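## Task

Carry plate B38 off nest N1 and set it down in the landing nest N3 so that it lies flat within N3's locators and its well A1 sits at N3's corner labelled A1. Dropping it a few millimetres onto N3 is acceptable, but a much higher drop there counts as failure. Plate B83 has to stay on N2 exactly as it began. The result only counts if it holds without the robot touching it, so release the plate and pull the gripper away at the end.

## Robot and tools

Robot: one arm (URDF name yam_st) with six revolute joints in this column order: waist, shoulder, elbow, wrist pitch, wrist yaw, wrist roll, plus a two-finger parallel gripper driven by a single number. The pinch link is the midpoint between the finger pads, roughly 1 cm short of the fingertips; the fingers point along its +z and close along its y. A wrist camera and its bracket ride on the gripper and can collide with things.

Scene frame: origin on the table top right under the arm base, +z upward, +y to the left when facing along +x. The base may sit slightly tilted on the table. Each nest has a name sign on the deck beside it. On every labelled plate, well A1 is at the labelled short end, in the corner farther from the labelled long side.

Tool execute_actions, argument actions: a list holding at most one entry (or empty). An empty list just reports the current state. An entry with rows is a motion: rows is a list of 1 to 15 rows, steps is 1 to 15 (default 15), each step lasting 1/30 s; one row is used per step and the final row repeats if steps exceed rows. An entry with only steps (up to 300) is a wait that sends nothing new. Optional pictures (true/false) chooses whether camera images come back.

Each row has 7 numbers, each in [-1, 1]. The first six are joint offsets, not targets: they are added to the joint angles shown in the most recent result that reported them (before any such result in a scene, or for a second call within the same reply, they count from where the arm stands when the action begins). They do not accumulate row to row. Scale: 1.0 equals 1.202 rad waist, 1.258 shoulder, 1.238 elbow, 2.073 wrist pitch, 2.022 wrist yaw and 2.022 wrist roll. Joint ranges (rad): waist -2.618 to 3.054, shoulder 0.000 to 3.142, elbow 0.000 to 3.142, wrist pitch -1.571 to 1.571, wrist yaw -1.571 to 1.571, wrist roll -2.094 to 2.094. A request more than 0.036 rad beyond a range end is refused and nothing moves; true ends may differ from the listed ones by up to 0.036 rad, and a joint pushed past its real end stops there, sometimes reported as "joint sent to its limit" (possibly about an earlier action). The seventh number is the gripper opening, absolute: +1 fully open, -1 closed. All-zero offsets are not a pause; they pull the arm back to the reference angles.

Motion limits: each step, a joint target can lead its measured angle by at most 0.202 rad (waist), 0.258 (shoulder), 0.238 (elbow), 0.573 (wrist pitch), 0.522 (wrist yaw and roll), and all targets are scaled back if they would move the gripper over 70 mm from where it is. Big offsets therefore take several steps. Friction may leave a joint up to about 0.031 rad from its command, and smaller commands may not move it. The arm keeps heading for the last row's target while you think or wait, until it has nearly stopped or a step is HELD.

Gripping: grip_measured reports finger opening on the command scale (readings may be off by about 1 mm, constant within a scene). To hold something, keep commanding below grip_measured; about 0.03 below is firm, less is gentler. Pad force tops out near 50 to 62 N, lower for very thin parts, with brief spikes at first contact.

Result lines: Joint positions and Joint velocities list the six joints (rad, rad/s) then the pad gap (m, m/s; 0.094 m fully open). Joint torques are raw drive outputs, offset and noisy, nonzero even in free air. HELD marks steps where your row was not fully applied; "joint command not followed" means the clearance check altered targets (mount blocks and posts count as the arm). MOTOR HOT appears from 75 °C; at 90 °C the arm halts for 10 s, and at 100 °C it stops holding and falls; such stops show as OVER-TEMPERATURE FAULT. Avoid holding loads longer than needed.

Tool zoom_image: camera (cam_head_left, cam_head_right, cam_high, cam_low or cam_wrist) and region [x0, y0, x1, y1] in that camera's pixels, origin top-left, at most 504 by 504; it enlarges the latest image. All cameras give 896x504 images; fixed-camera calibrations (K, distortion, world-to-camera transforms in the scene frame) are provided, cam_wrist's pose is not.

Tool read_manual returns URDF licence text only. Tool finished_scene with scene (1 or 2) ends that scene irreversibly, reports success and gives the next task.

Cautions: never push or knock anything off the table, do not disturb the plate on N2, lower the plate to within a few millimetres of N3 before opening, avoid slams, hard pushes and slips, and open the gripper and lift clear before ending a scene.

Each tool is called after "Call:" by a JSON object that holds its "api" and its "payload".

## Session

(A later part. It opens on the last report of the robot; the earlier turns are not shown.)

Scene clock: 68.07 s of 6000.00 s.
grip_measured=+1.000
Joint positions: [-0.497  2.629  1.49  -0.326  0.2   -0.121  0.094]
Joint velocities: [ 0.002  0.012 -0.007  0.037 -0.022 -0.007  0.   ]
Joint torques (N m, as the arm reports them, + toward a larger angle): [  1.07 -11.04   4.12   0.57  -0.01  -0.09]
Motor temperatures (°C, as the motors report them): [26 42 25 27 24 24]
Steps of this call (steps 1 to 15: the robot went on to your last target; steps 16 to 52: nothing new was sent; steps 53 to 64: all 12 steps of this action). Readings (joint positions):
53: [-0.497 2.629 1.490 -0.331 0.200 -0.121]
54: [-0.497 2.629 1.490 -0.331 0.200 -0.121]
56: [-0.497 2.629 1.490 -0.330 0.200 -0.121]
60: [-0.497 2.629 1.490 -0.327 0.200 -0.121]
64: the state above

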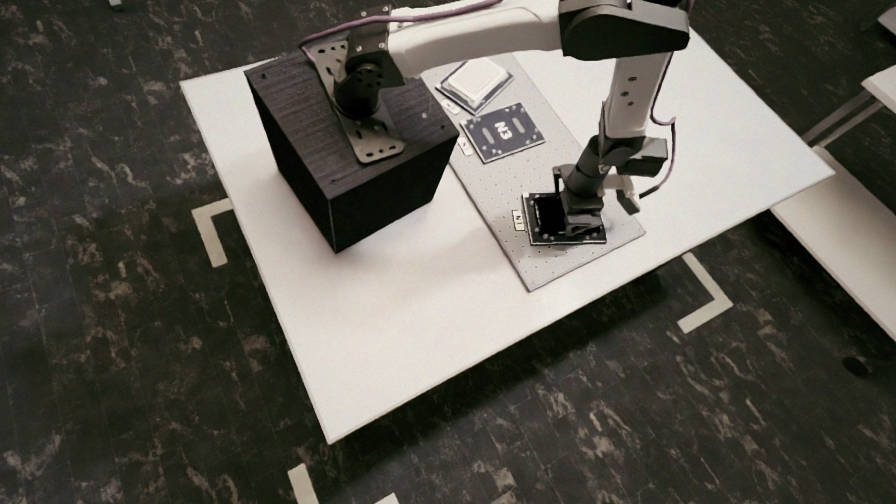

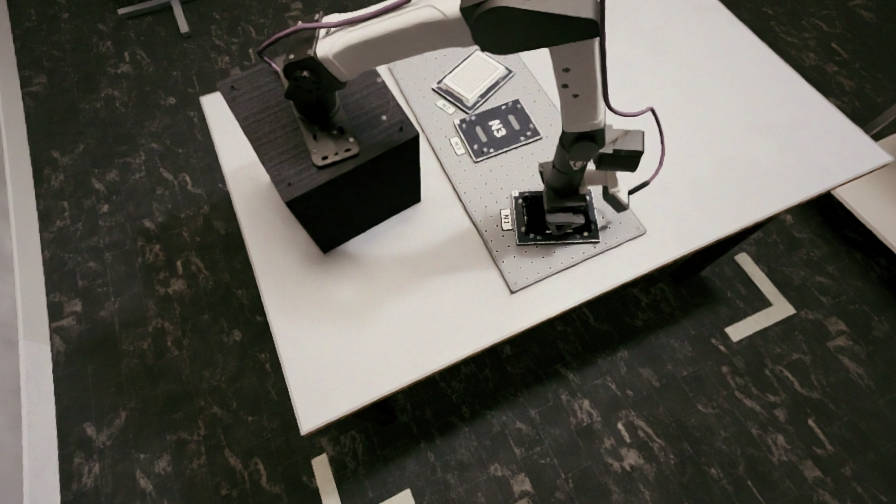

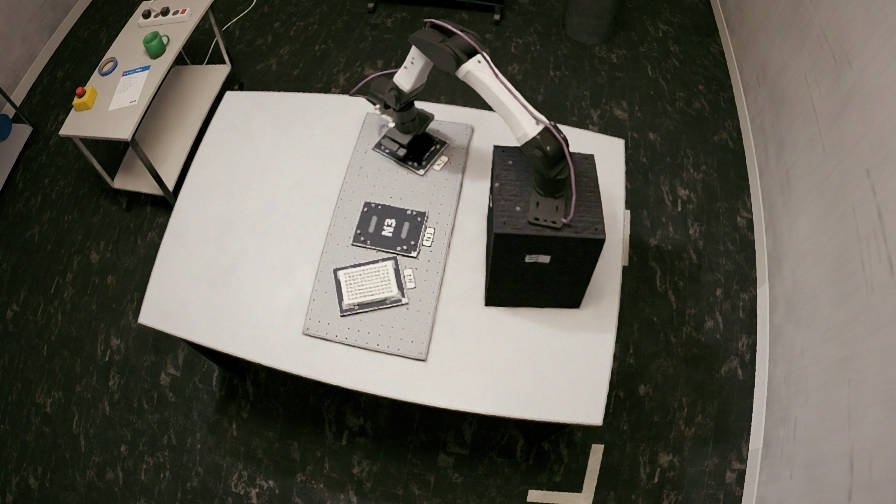

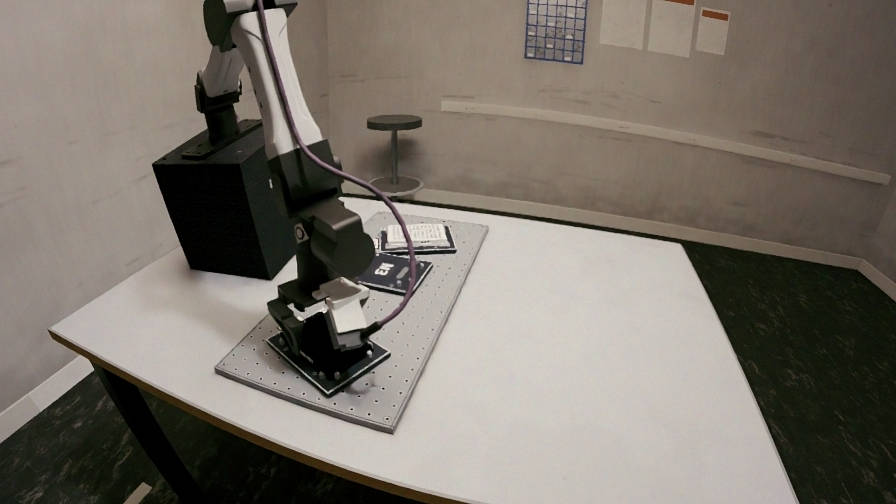

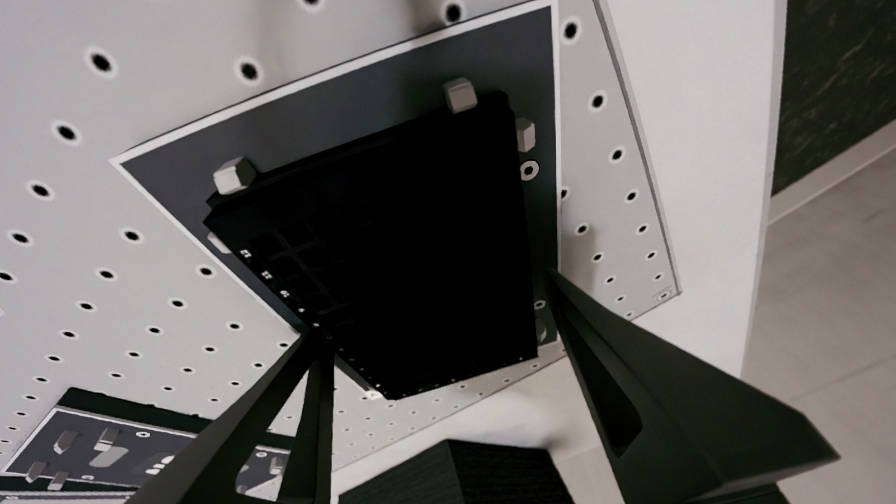

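Call:
{"api": "execute_actions", "payload": {"actions": [{"rows":[[0,-0.02,0,0,0,0,1],[0,-0.035,0,0,0,0,1],[0,-0.035,0,0,0,0,1],[0,-0.035,0,0,0,0,1],[0.015,-0.035,0,0,0,0,1],[0.022,-0.035,0,0,0,0,1],[0.022,-0.035,0,0,0,0,1],[0.022,-0.035,0,0,0,0,1],[0.022,-0.02,0,0,0,0,1],[0.022,-0.005,0,0,0,0,1],[0.022,0.01,0,0,0,0,1],[0.022,0.02,0,0,0,0,1],[0.022,0.03,0,0,0,0,1]],"steps":15}]}}

Call:
{"api": "execute_actions", "payload": {"actions": [{"steps":10}]}}

Call:
{"api": "zoom_image", "payload": {"camera": "cam_wrist", "region": [250, 200, 650, 450]}}

Call:
{"api": "zoom_image", "payload": {"camera": "cam_high", "region": [350, 80, 470, 190]}}

Scene clock: 70.70 s of 6000.00 s.
grip_measured=+1.000
Joint positions: [-0.47   2.627  1.49  -0.323  0.207 -0.122  0.094]
Joint velocities: [ 0.071 -0.002 -0.007  0.007  0.081  0.022  0.   ]
Joint torques (N m, as the arm reports them, + toward a larger angle): [  0.99 -10.24   4.2    0.46  -0.11  -0.09]
Motor temperatures (°C, as the motors report them): [26 42 25 27 24 24]
Steps of this call (steps 1 to 15: the robot went on to your last target; steps 16 to 64: nothing new was sent; steps 65 to 79: all 15 steps of this action). Readings (joint positions):
65: [-0.497 2.629 1.490 -0.325 0.200 -0.121]
66: [-0.497 2.627 1.490 -0.326 0.200 -0.121]
68: [-0.497 2.621 1.490 -0.327 0.200 -0.121]
72: [-0.485 2.608 1.490 -0.327 0.200 -0.121]
79: the state above

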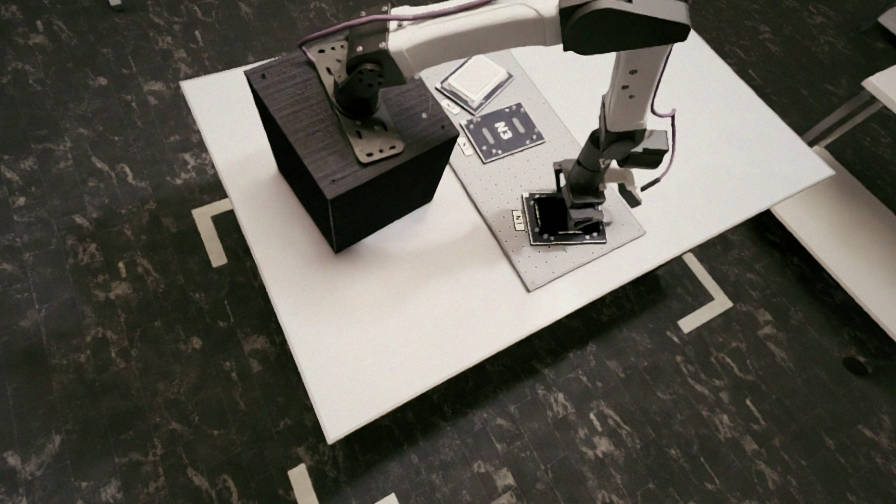

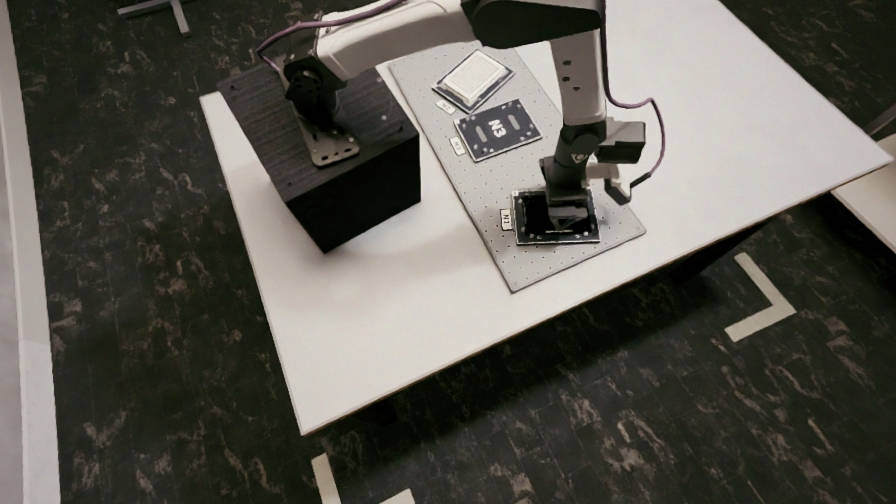

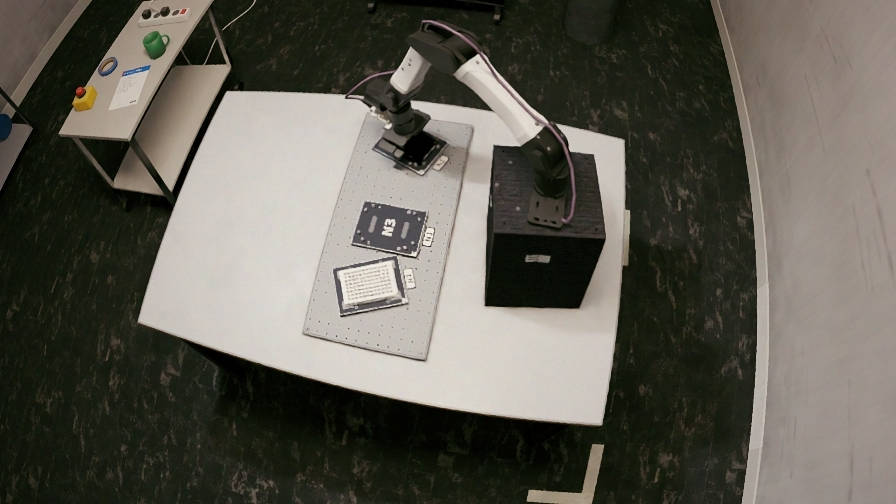

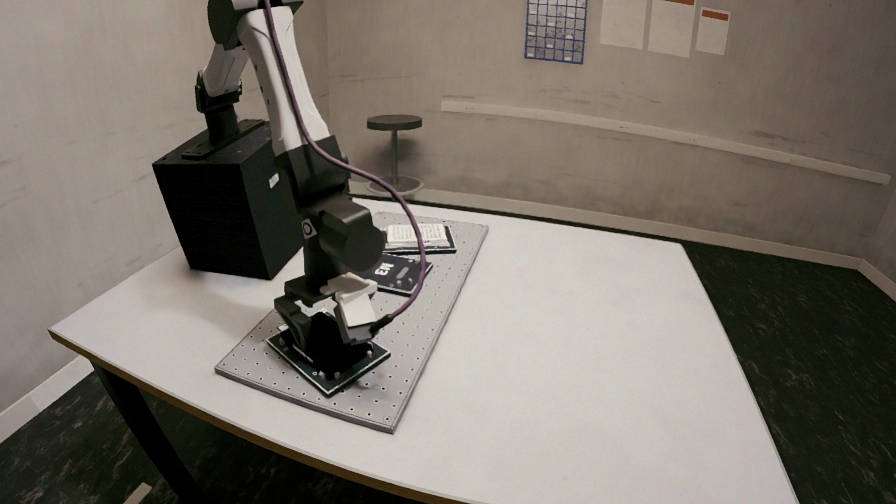

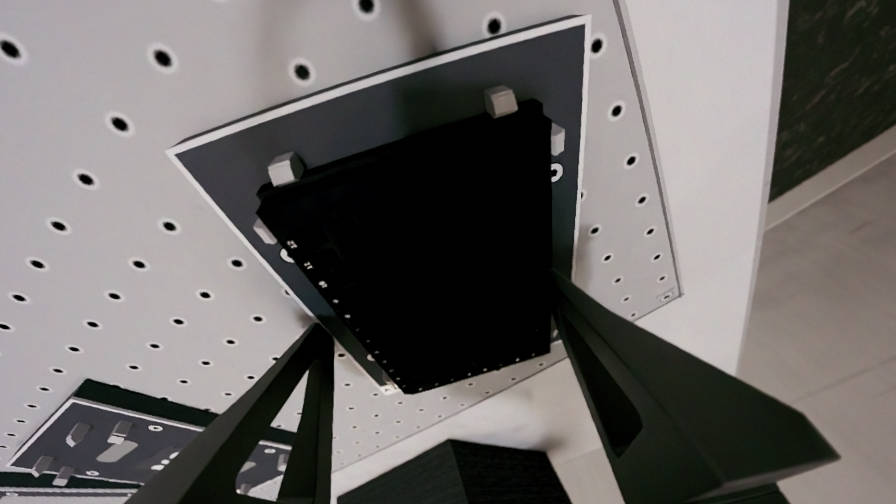

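Scene clock: 71.03 s of 6000.00 s.
grip_measured=+1.000
Joint positions: [-0.469  2.627  1.49  -0.322  0.21  -0.123  0.094]
Joint velocities: [-0.002 -0.007  0.007 -0.007 -0.007  0.037  0.   ]
Joint torques (N m, as the arm reports them, + toward a larger angle): [  0.94 -10.33   4.2    0.5   -0.13  -0.08]
Motor temperatures (°C, as the motors report them): [26 42 25 27 24 24]
Steps of this call (steps 1 to 10: the robot went on to your last target). Readings (joint positions):
1: [-0.469 2.627 1.490 -0.322 0.209 -0.122]
2: [-0.469 2.627 1.490 -0.322 0.210 -0.123]
4: [-0.469 2.627 1.490 -0.322 0.210 -0.123]
8: [-0.469 2.627 1.490 -0.322 0.210 -0.123]
10: the state above

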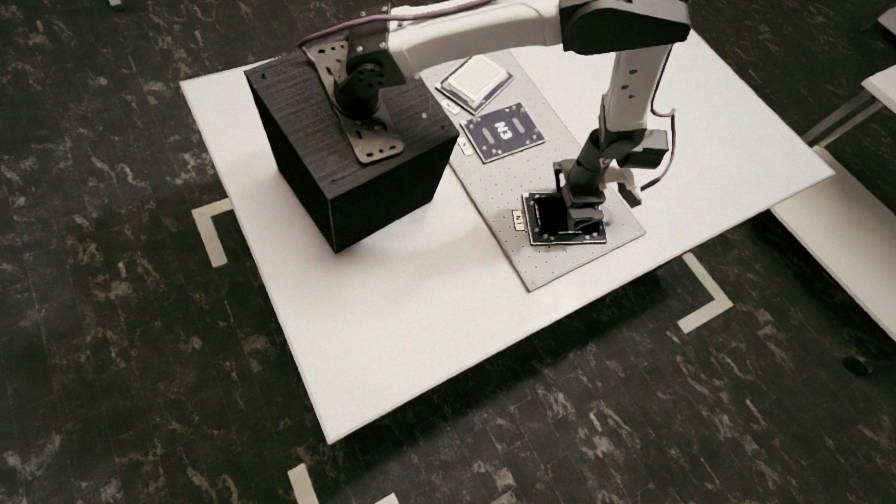

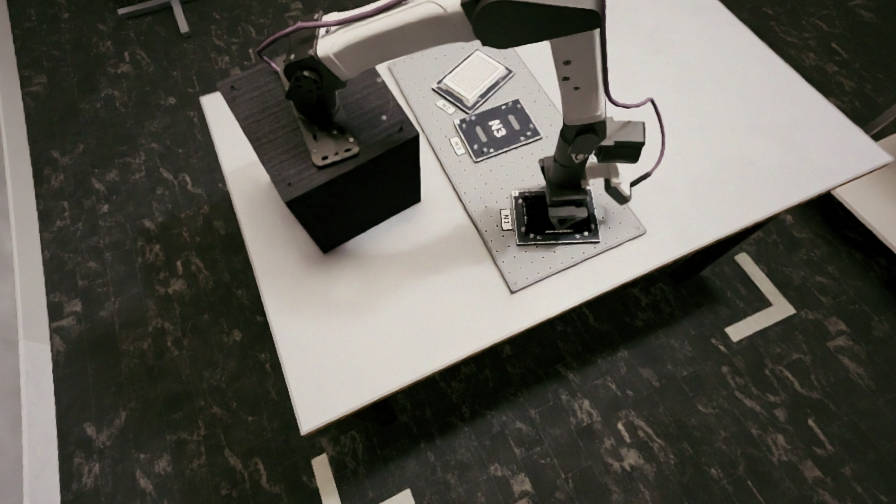

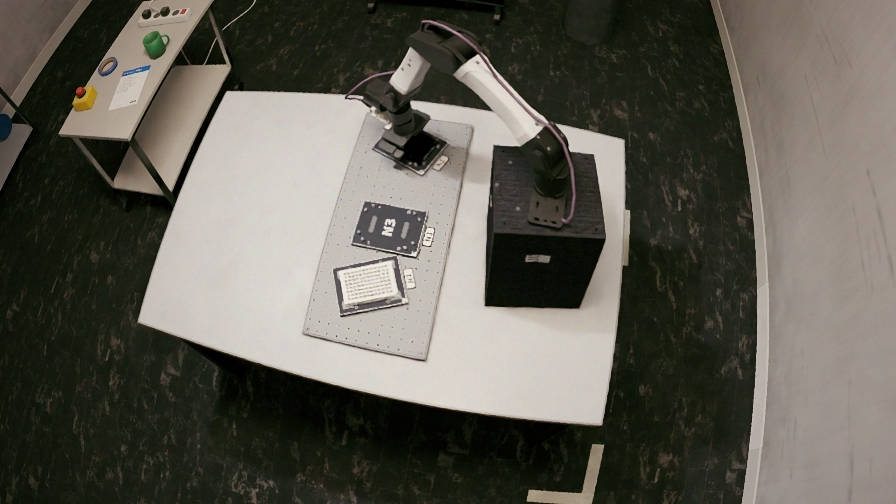

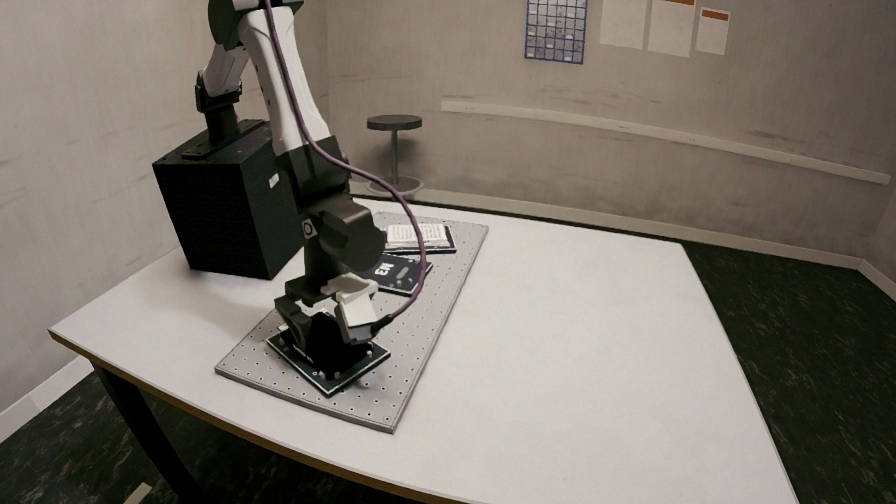

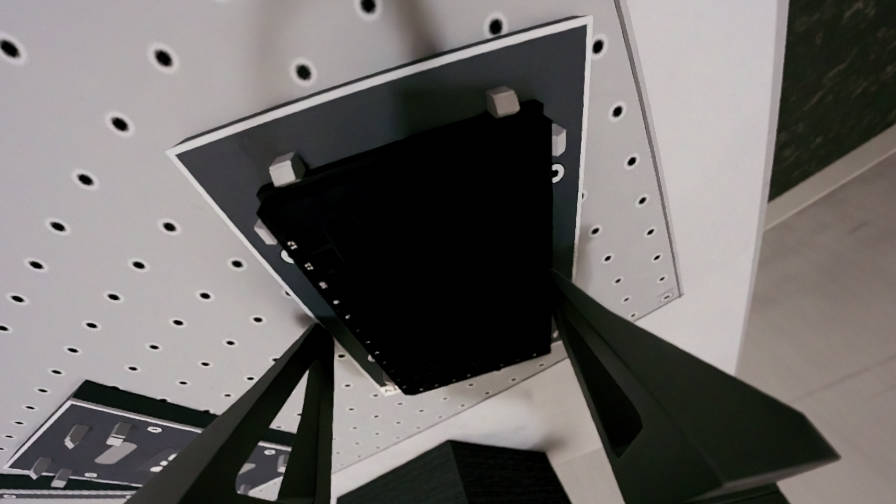

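Region (250, 200, 650, 450) of cam_wrist's 896x504 image, scaled by 1.260, with more detail than that image has; it fills the top 315 rows of this view, and the rest is white.

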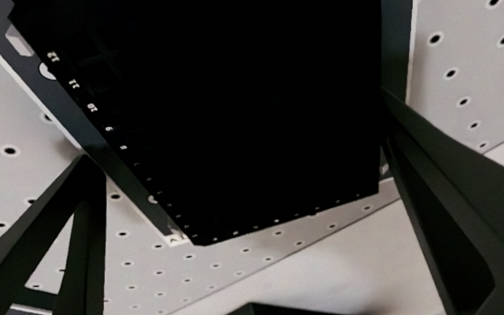

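Region (350, 80, 470, 190) of cam_high's 896x504 image, scaled by 4.200, with more detail than that image has; it fills the top 462 rows of this view, and the rest is white.

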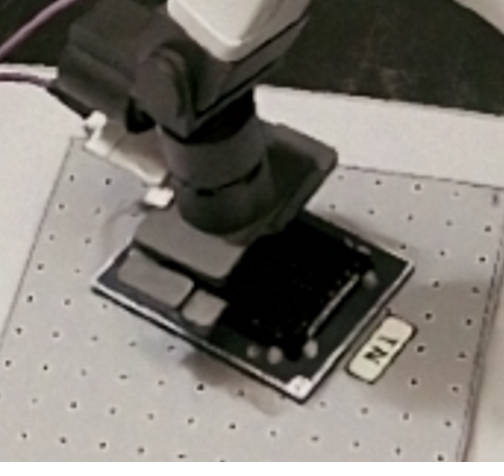

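Call:
{"api": "execute_actions", "payload": {"actions": [{"rows":[[0,-0.02,0,0,0,0,1],[0,-0.03,0,0,0,0,1],[0,-0.03,0,0,0,0,1],[0,-0.03,0,0,0,0,1],[-0.008,-0.03,0,0,0,0,1],[-0.013,-0.03,0,0,0,0,1]],"steps":14}], "pictures": false}}

Scene clock: 72.73 s of 6000.00 s.
grip_measured=+1.000
Joint positions: [-0.479  2.613  1.49  -0.322  0.21  -0.123  0.094]
Joint velocities: [ 0.012  0.017  0.002  0.022 -0.066 -0.051  0.   ]
Joint torques (N m, as the arm reports them, + toward a larger angle): [  0.77 -15.09   4.36   0.56  -0.03  -0.09]
Motor temperatures (°C, as the motors report them): [26 42 25 27 24 24]
Steps of this call (steps 1 to 15: the robot went on to your last target; steps 16 to 37: nothing new was sent; steps 38 to 51: all 14 steps of this action). Readings (joint positions):
38: [-0.469 2.625 1.490 -0.322 0.210 -0.123]
39: [-0.469 2.623 1.490 -0.322 0.210 -0.123]
41: [-0.469 2.619 1.490 -0.322 0.210 -0.123]
45: [-0.473 2.613 1.490 -0.322 0.210 -0.123]
51: the state above

Call:
{"api": "execute_actions", "payload": {"actions": [{"rows":[[-0.01,0,0,0,0,0,1],[-0.01,0,0,0,0,0,1],[-0.01,0,0,0,0,0,1],[-0.01,0.01,0,0,0,0,1],[-0.01,0.02,0,0,0,0,1],[-0.01,0.03,0,0,0,0,1],[-0.01,0.04,0.004,0.003,0,0,1],[-0.01,0.048,0.006,0.006,0,0,1]],"steps":15}]}}

Call:
{"api": "zoom_image", "payload": {"camera": "cam_low", "region": [250, 290, 370, 390]}}

Scene clock: 74.20 s of 6000.00 s.
grip_measured=+1.000
Joint positions: [-0.486  2.635  1.491 -0.311  0.21  -0.121  0.094]
Joint velocities: [-0.002 -0.012 -0.007 -0.022  0.007 -0.051  0.   ]
Joint torques (N m, as the arm reports them, + toward a larger angle): [  0.77 -10.47   4.58   0.56   0.01  -0.09]
Motor temperatures (°C, as the motors report them): [26 42 25 27 24 24]
Steps of this call (steps 1 to 15: the robot went on to your last target; steps 16 to 29: nothing new was sent; steps 30 to 44: all 15 steps of this action). Readings (joint positions):
30: [-0.480 2.613 1.490 -0.322 0.210 -0.123]
31: [-0.481 2.613 1.490 -0.322 0.210 -0.123]
33: [-0.483 2.613 1.490 -0.322 0.210 -0.123]
37: [-0.486 2.623 1.490 -0.317 0.210 -0.123]
44: the state above

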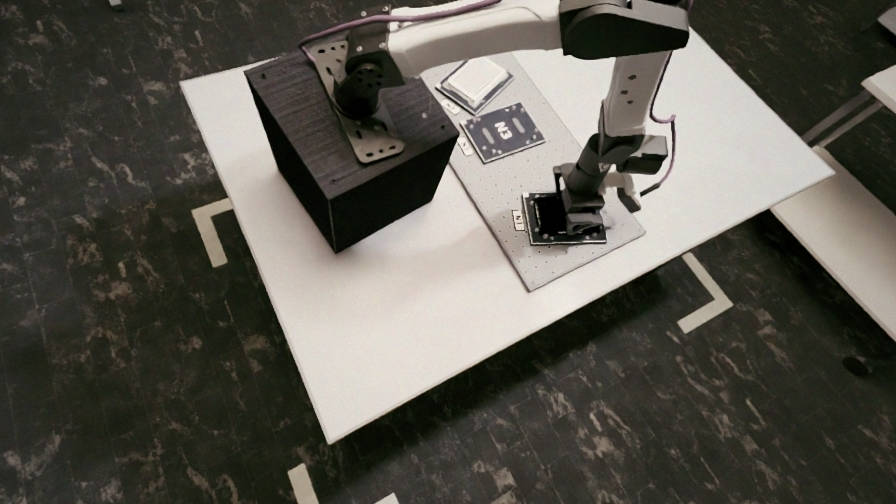

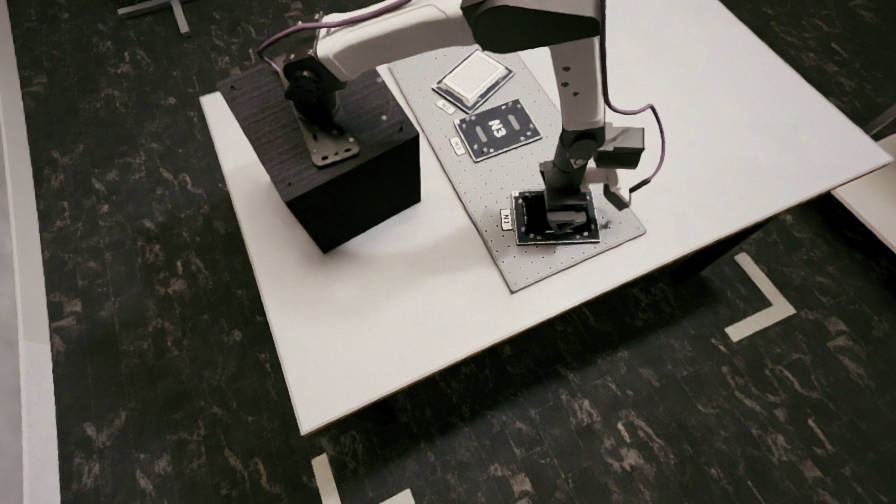

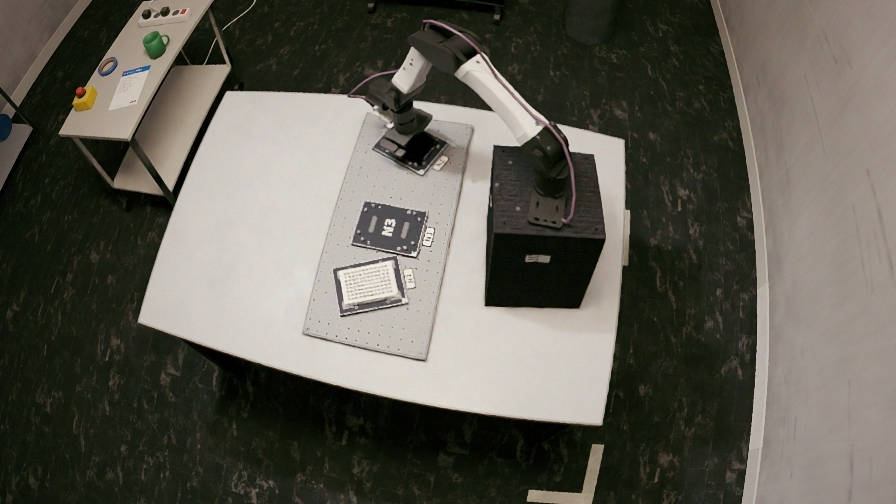

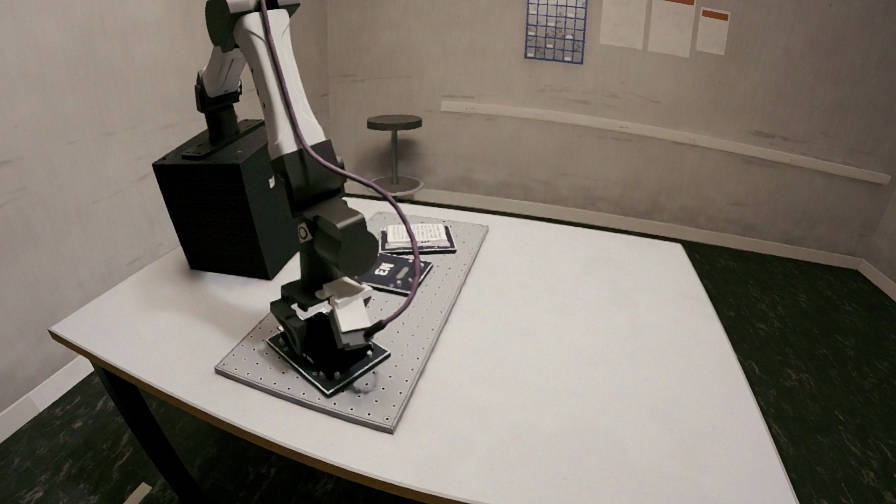

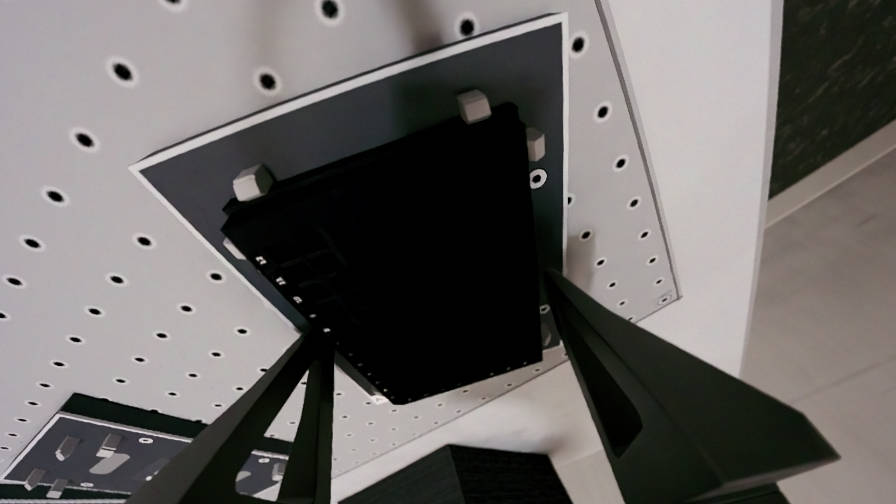

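Region (250, 290, 370, 390) of cam_low's 896x504 image, scaled by 4.200, with more detail than that image has.

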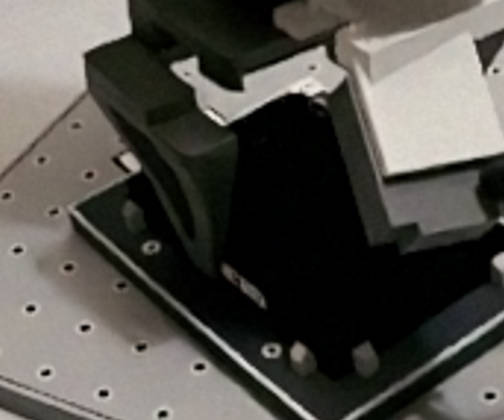

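Call:
{"api": "execute_actions", "payload": {"actions": [{"rows":[[0,0,0,0,0,0,0.92],[0,0,0,0,0,0,0.86],[0,0,0,0,0,0,0.8],[0,0,0,0,0,0,0.76]],"steps":15}]}}

Call:
{"api": "zoom_image", "payload": {"camera": "cam_low", "region": [250, 290, 370, 390]}}

Scene clock: 76.13 s of 6000.00 s.
grip_measured=+0.771
Joint positions: [-0.488  2.635  1.491 -0.311  0.211 -0.121  0.083]
Joint velocities: [-0.017  0.012  0.002 -0.007 -0.051 -0.081  0.001]
Joint torques (N m, as the arm reports them, + toward a larger angle): [  1.17 -13.38   4.13   0.52  -0.03  -0.09]
Motor temperatures (°C, as the motors report them): [26 42 25 27 24 24]
Steps of this call (steps 1 to 15: the robot went on to your last target; steps 16 to 43: nothing new was sent; steps 44 to 58: all 15 steps of this action). Readings (joint positions):
44: [-0.486 2.635 1.491 -0.311 0.208 -0.121]
45: [-0.486 2.635 1.491 -0.311 0.207 -0.121]
47: [-0.488 2.635 1.491 -0.311 0.211 -0.121]
51: [-0.488 2.635 1.491 -0.311 0.211 -0.121]
58: the state above

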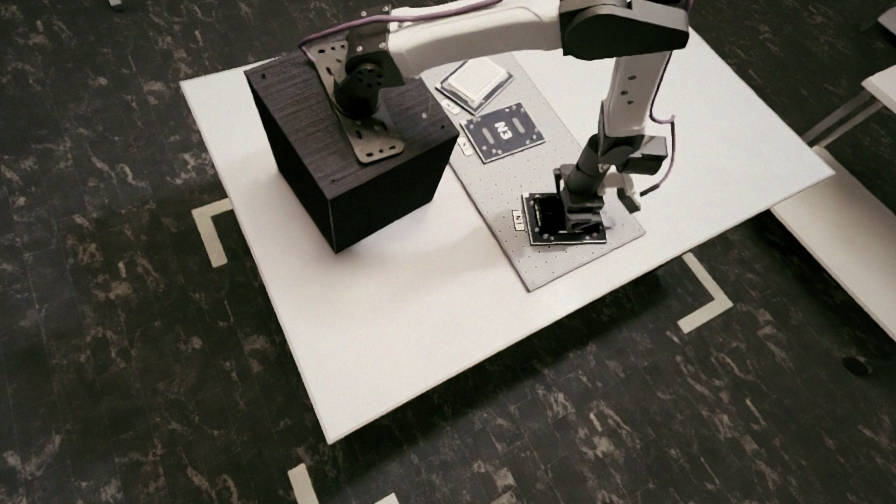

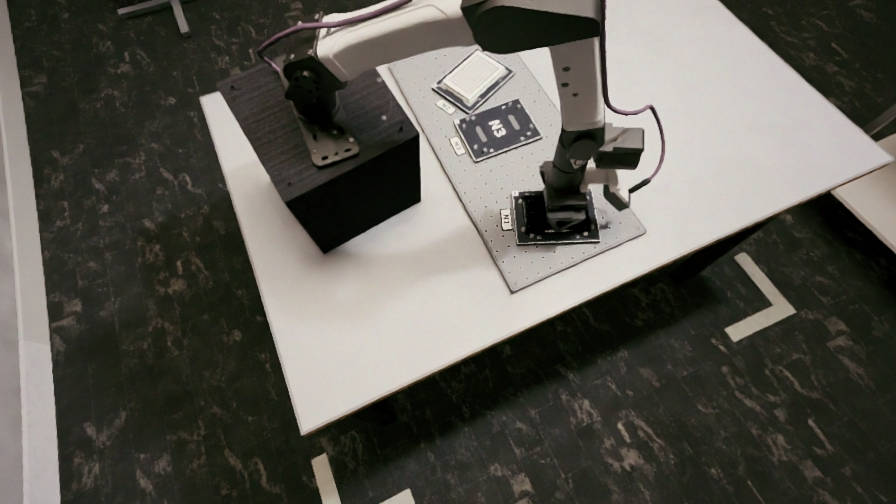

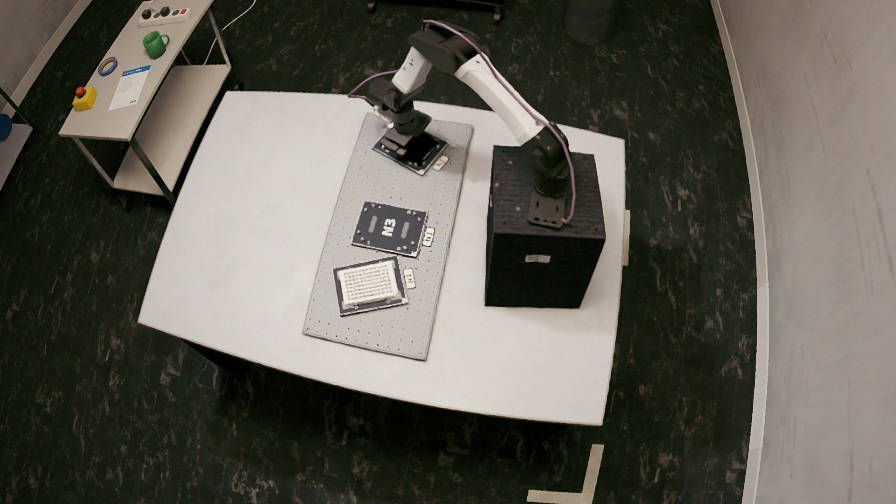

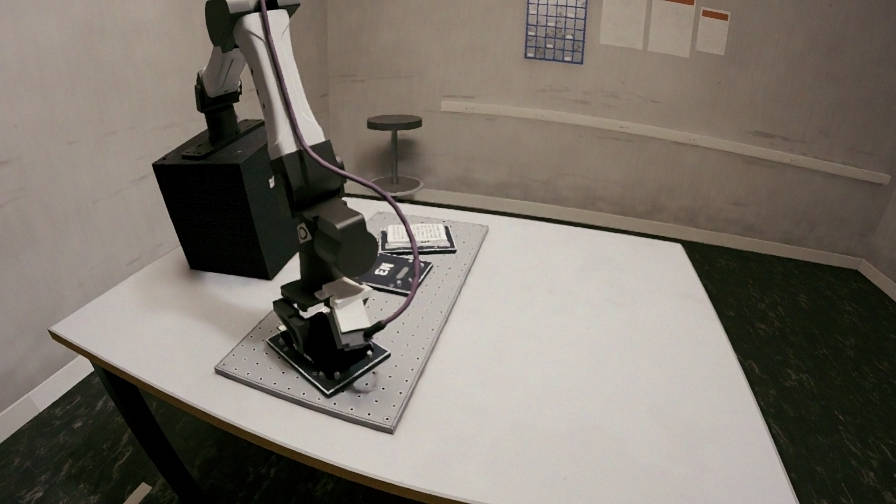

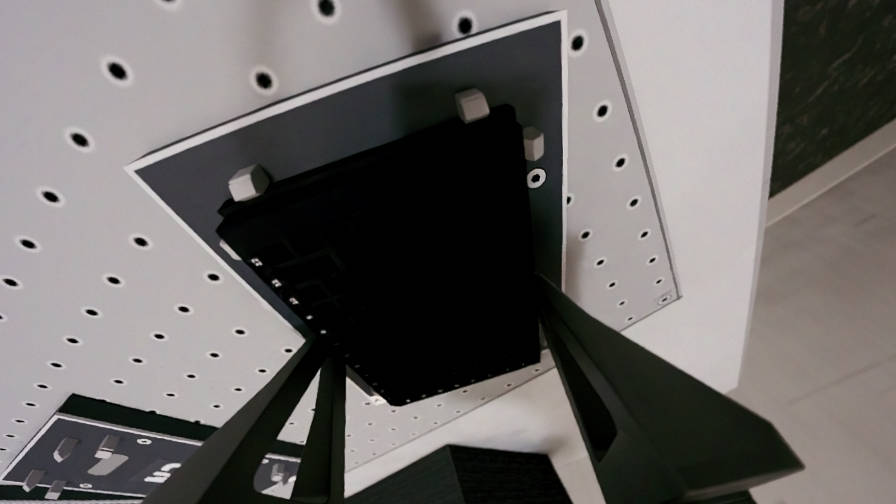

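Region (250, 290, 370, 390) of cam_low's 896x504 image, scaled by 4.200, with more detail than that image has.

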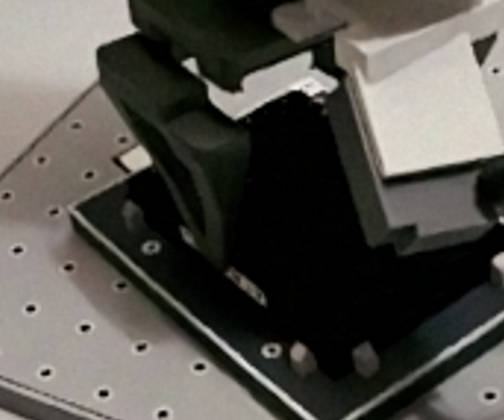

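Call:
{"api": "execute_actions", "payload": {"actions": [{"rows":[[0,0,0,0,0,0,0.73],[0,0,0,0,0,0,0.7]],"steps":12}], "pictures": false}}

Scene clock: 77.27 s of 6000.00 s.
grip_measured=+0.734
Joint positions: [-0.488  2.635  1.491 -0.311  0.211 -0.121  0.081]
Joint velocities: [-0.002 -0.002 -0.017  0.007  0.007 -0.037  0.   ]
Joint torques (N m, as the arm reports them, + toward a larger angle): [  1.1  -13.4    4.11   0.52   0.02  -0.1 ]
Motor temperatures (°C, as the motors report them): [26 43 25 27 24 24]
Steps of this call (steps 1 to 15: the robot went on to your last target; steps 16 to 22: nothing new was sent; steps 23 to 34: all 12 steps of this action). Readings (joint positions):
23: [-0.488 2.635 1.491 -0.311 0.211 -0.121]
24: [-0.488 2.635 1.491 -0.311 0.211 -0.121]
26: [-0.488 2.635 1.491 -0.311 0.211 -0.121]
30: [-0.488 2.635 1.491 -0.311 0.211 -0.121]
34: the state above

Call:
{"api": "execute_actions", "payload": {"actions": [{"rows":[[0,0,0,0,0,0,0.82],[0,0,0,0,0,0,0.82],[0,0,0,0,0,0,0.82],[0,0,0,0,0,0,0.82],[0,0.01,0,0,0,0,0.82],[0,0.02,0,0,0,0,0.82],[0,0.03,0,0,0,0,0.82],[0,0.035,0,0.004,0,0,0.82]],"steps":15}]}}

Call:
{"api": "zoom_image", "payload": {"camera": "cam_low", "region": [250, 290, 370, 390]}}

Scene clock: 79.60 s of 6000.00 s.
grip_measured=+0.818
Joint positions: [-0.488  2.636  1.491 -0.311  0.211 -0.121  0.085]
Joint velocities: [-0.007  0.017 -0.007 -0.022  0.051  0.022  0.   ]
Joint torques (N m, as the arm reports them, + toward a larger angle): [  1.06 -10.07   4.12   0.61  -0.01  -0.09]
Motor temperatures (°C, as the motors report them): [26 43 24 27 24 24]
Steps of this call (steps 1 to 15: the robot went on to your last target; steps 16 to 55: nothing new was sent; steps 56 to 70: all 15 steps of this action). Readings (joint positions):
56: [-0.488 2.635 1.491 -0.311 0.211 -0.121]
57: [-0.488 2.635 1.491 -0.311 0.211 -0.121]
59: [-0.488 2.635 1.491 -0.311 0.211 -0.121]
63: [-0.488 2.636 1.491 -0.311 0.211 -0.121]
70: the state above

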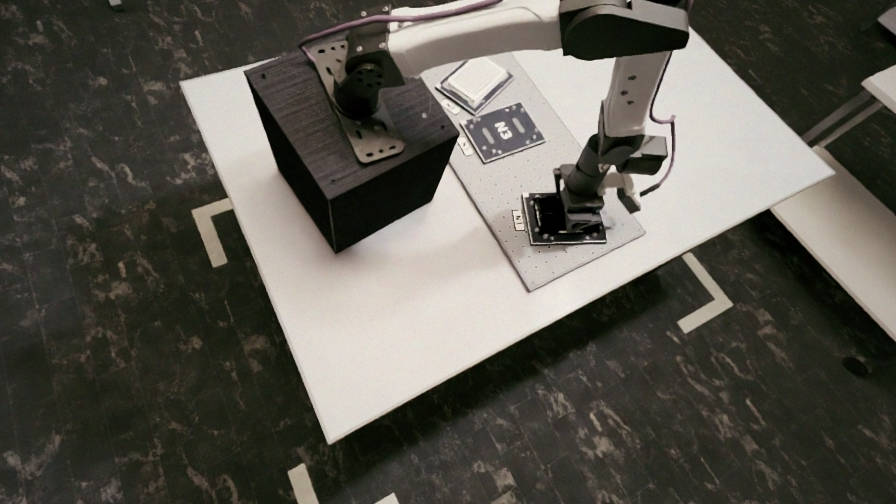

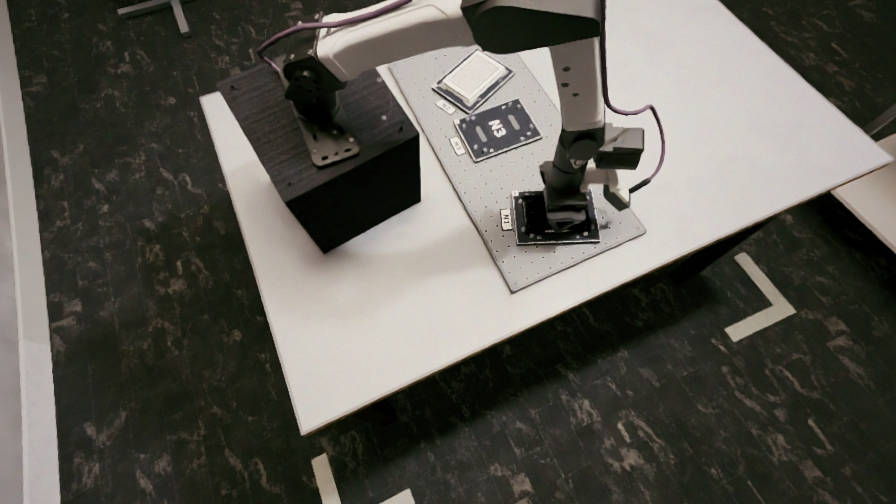

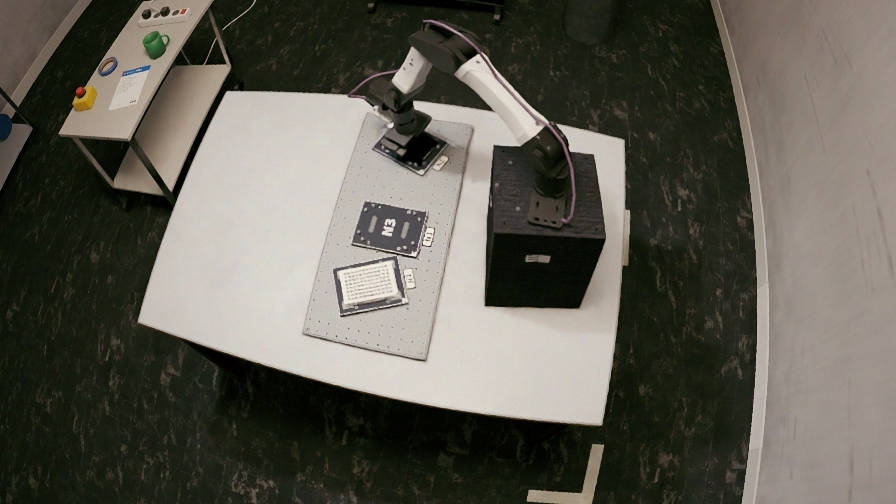

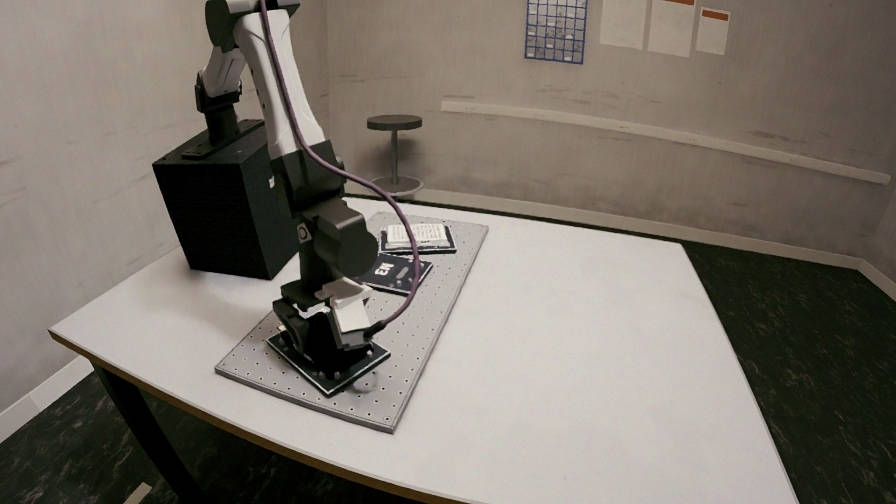

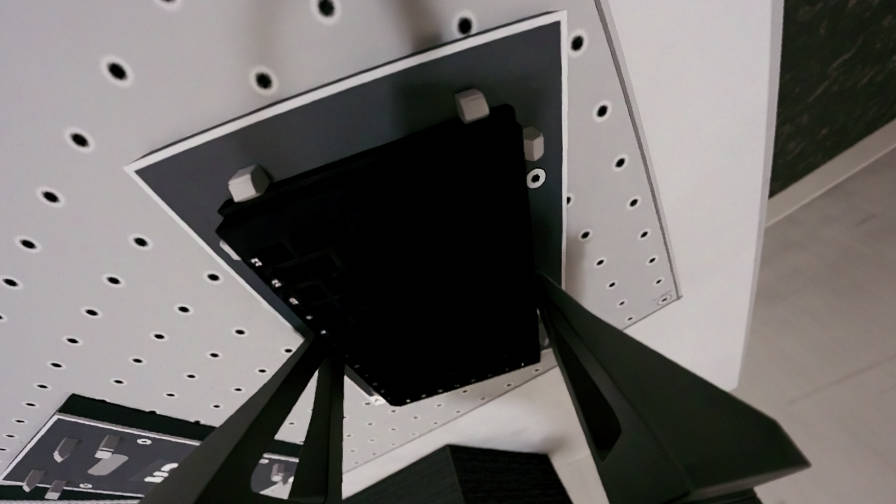

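Region (250, 290, 370, 390) of cam_low's 896x504 image, scaled by 4.200, with more detail than that image has.

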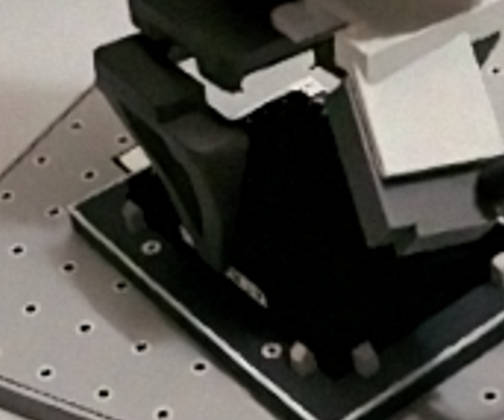

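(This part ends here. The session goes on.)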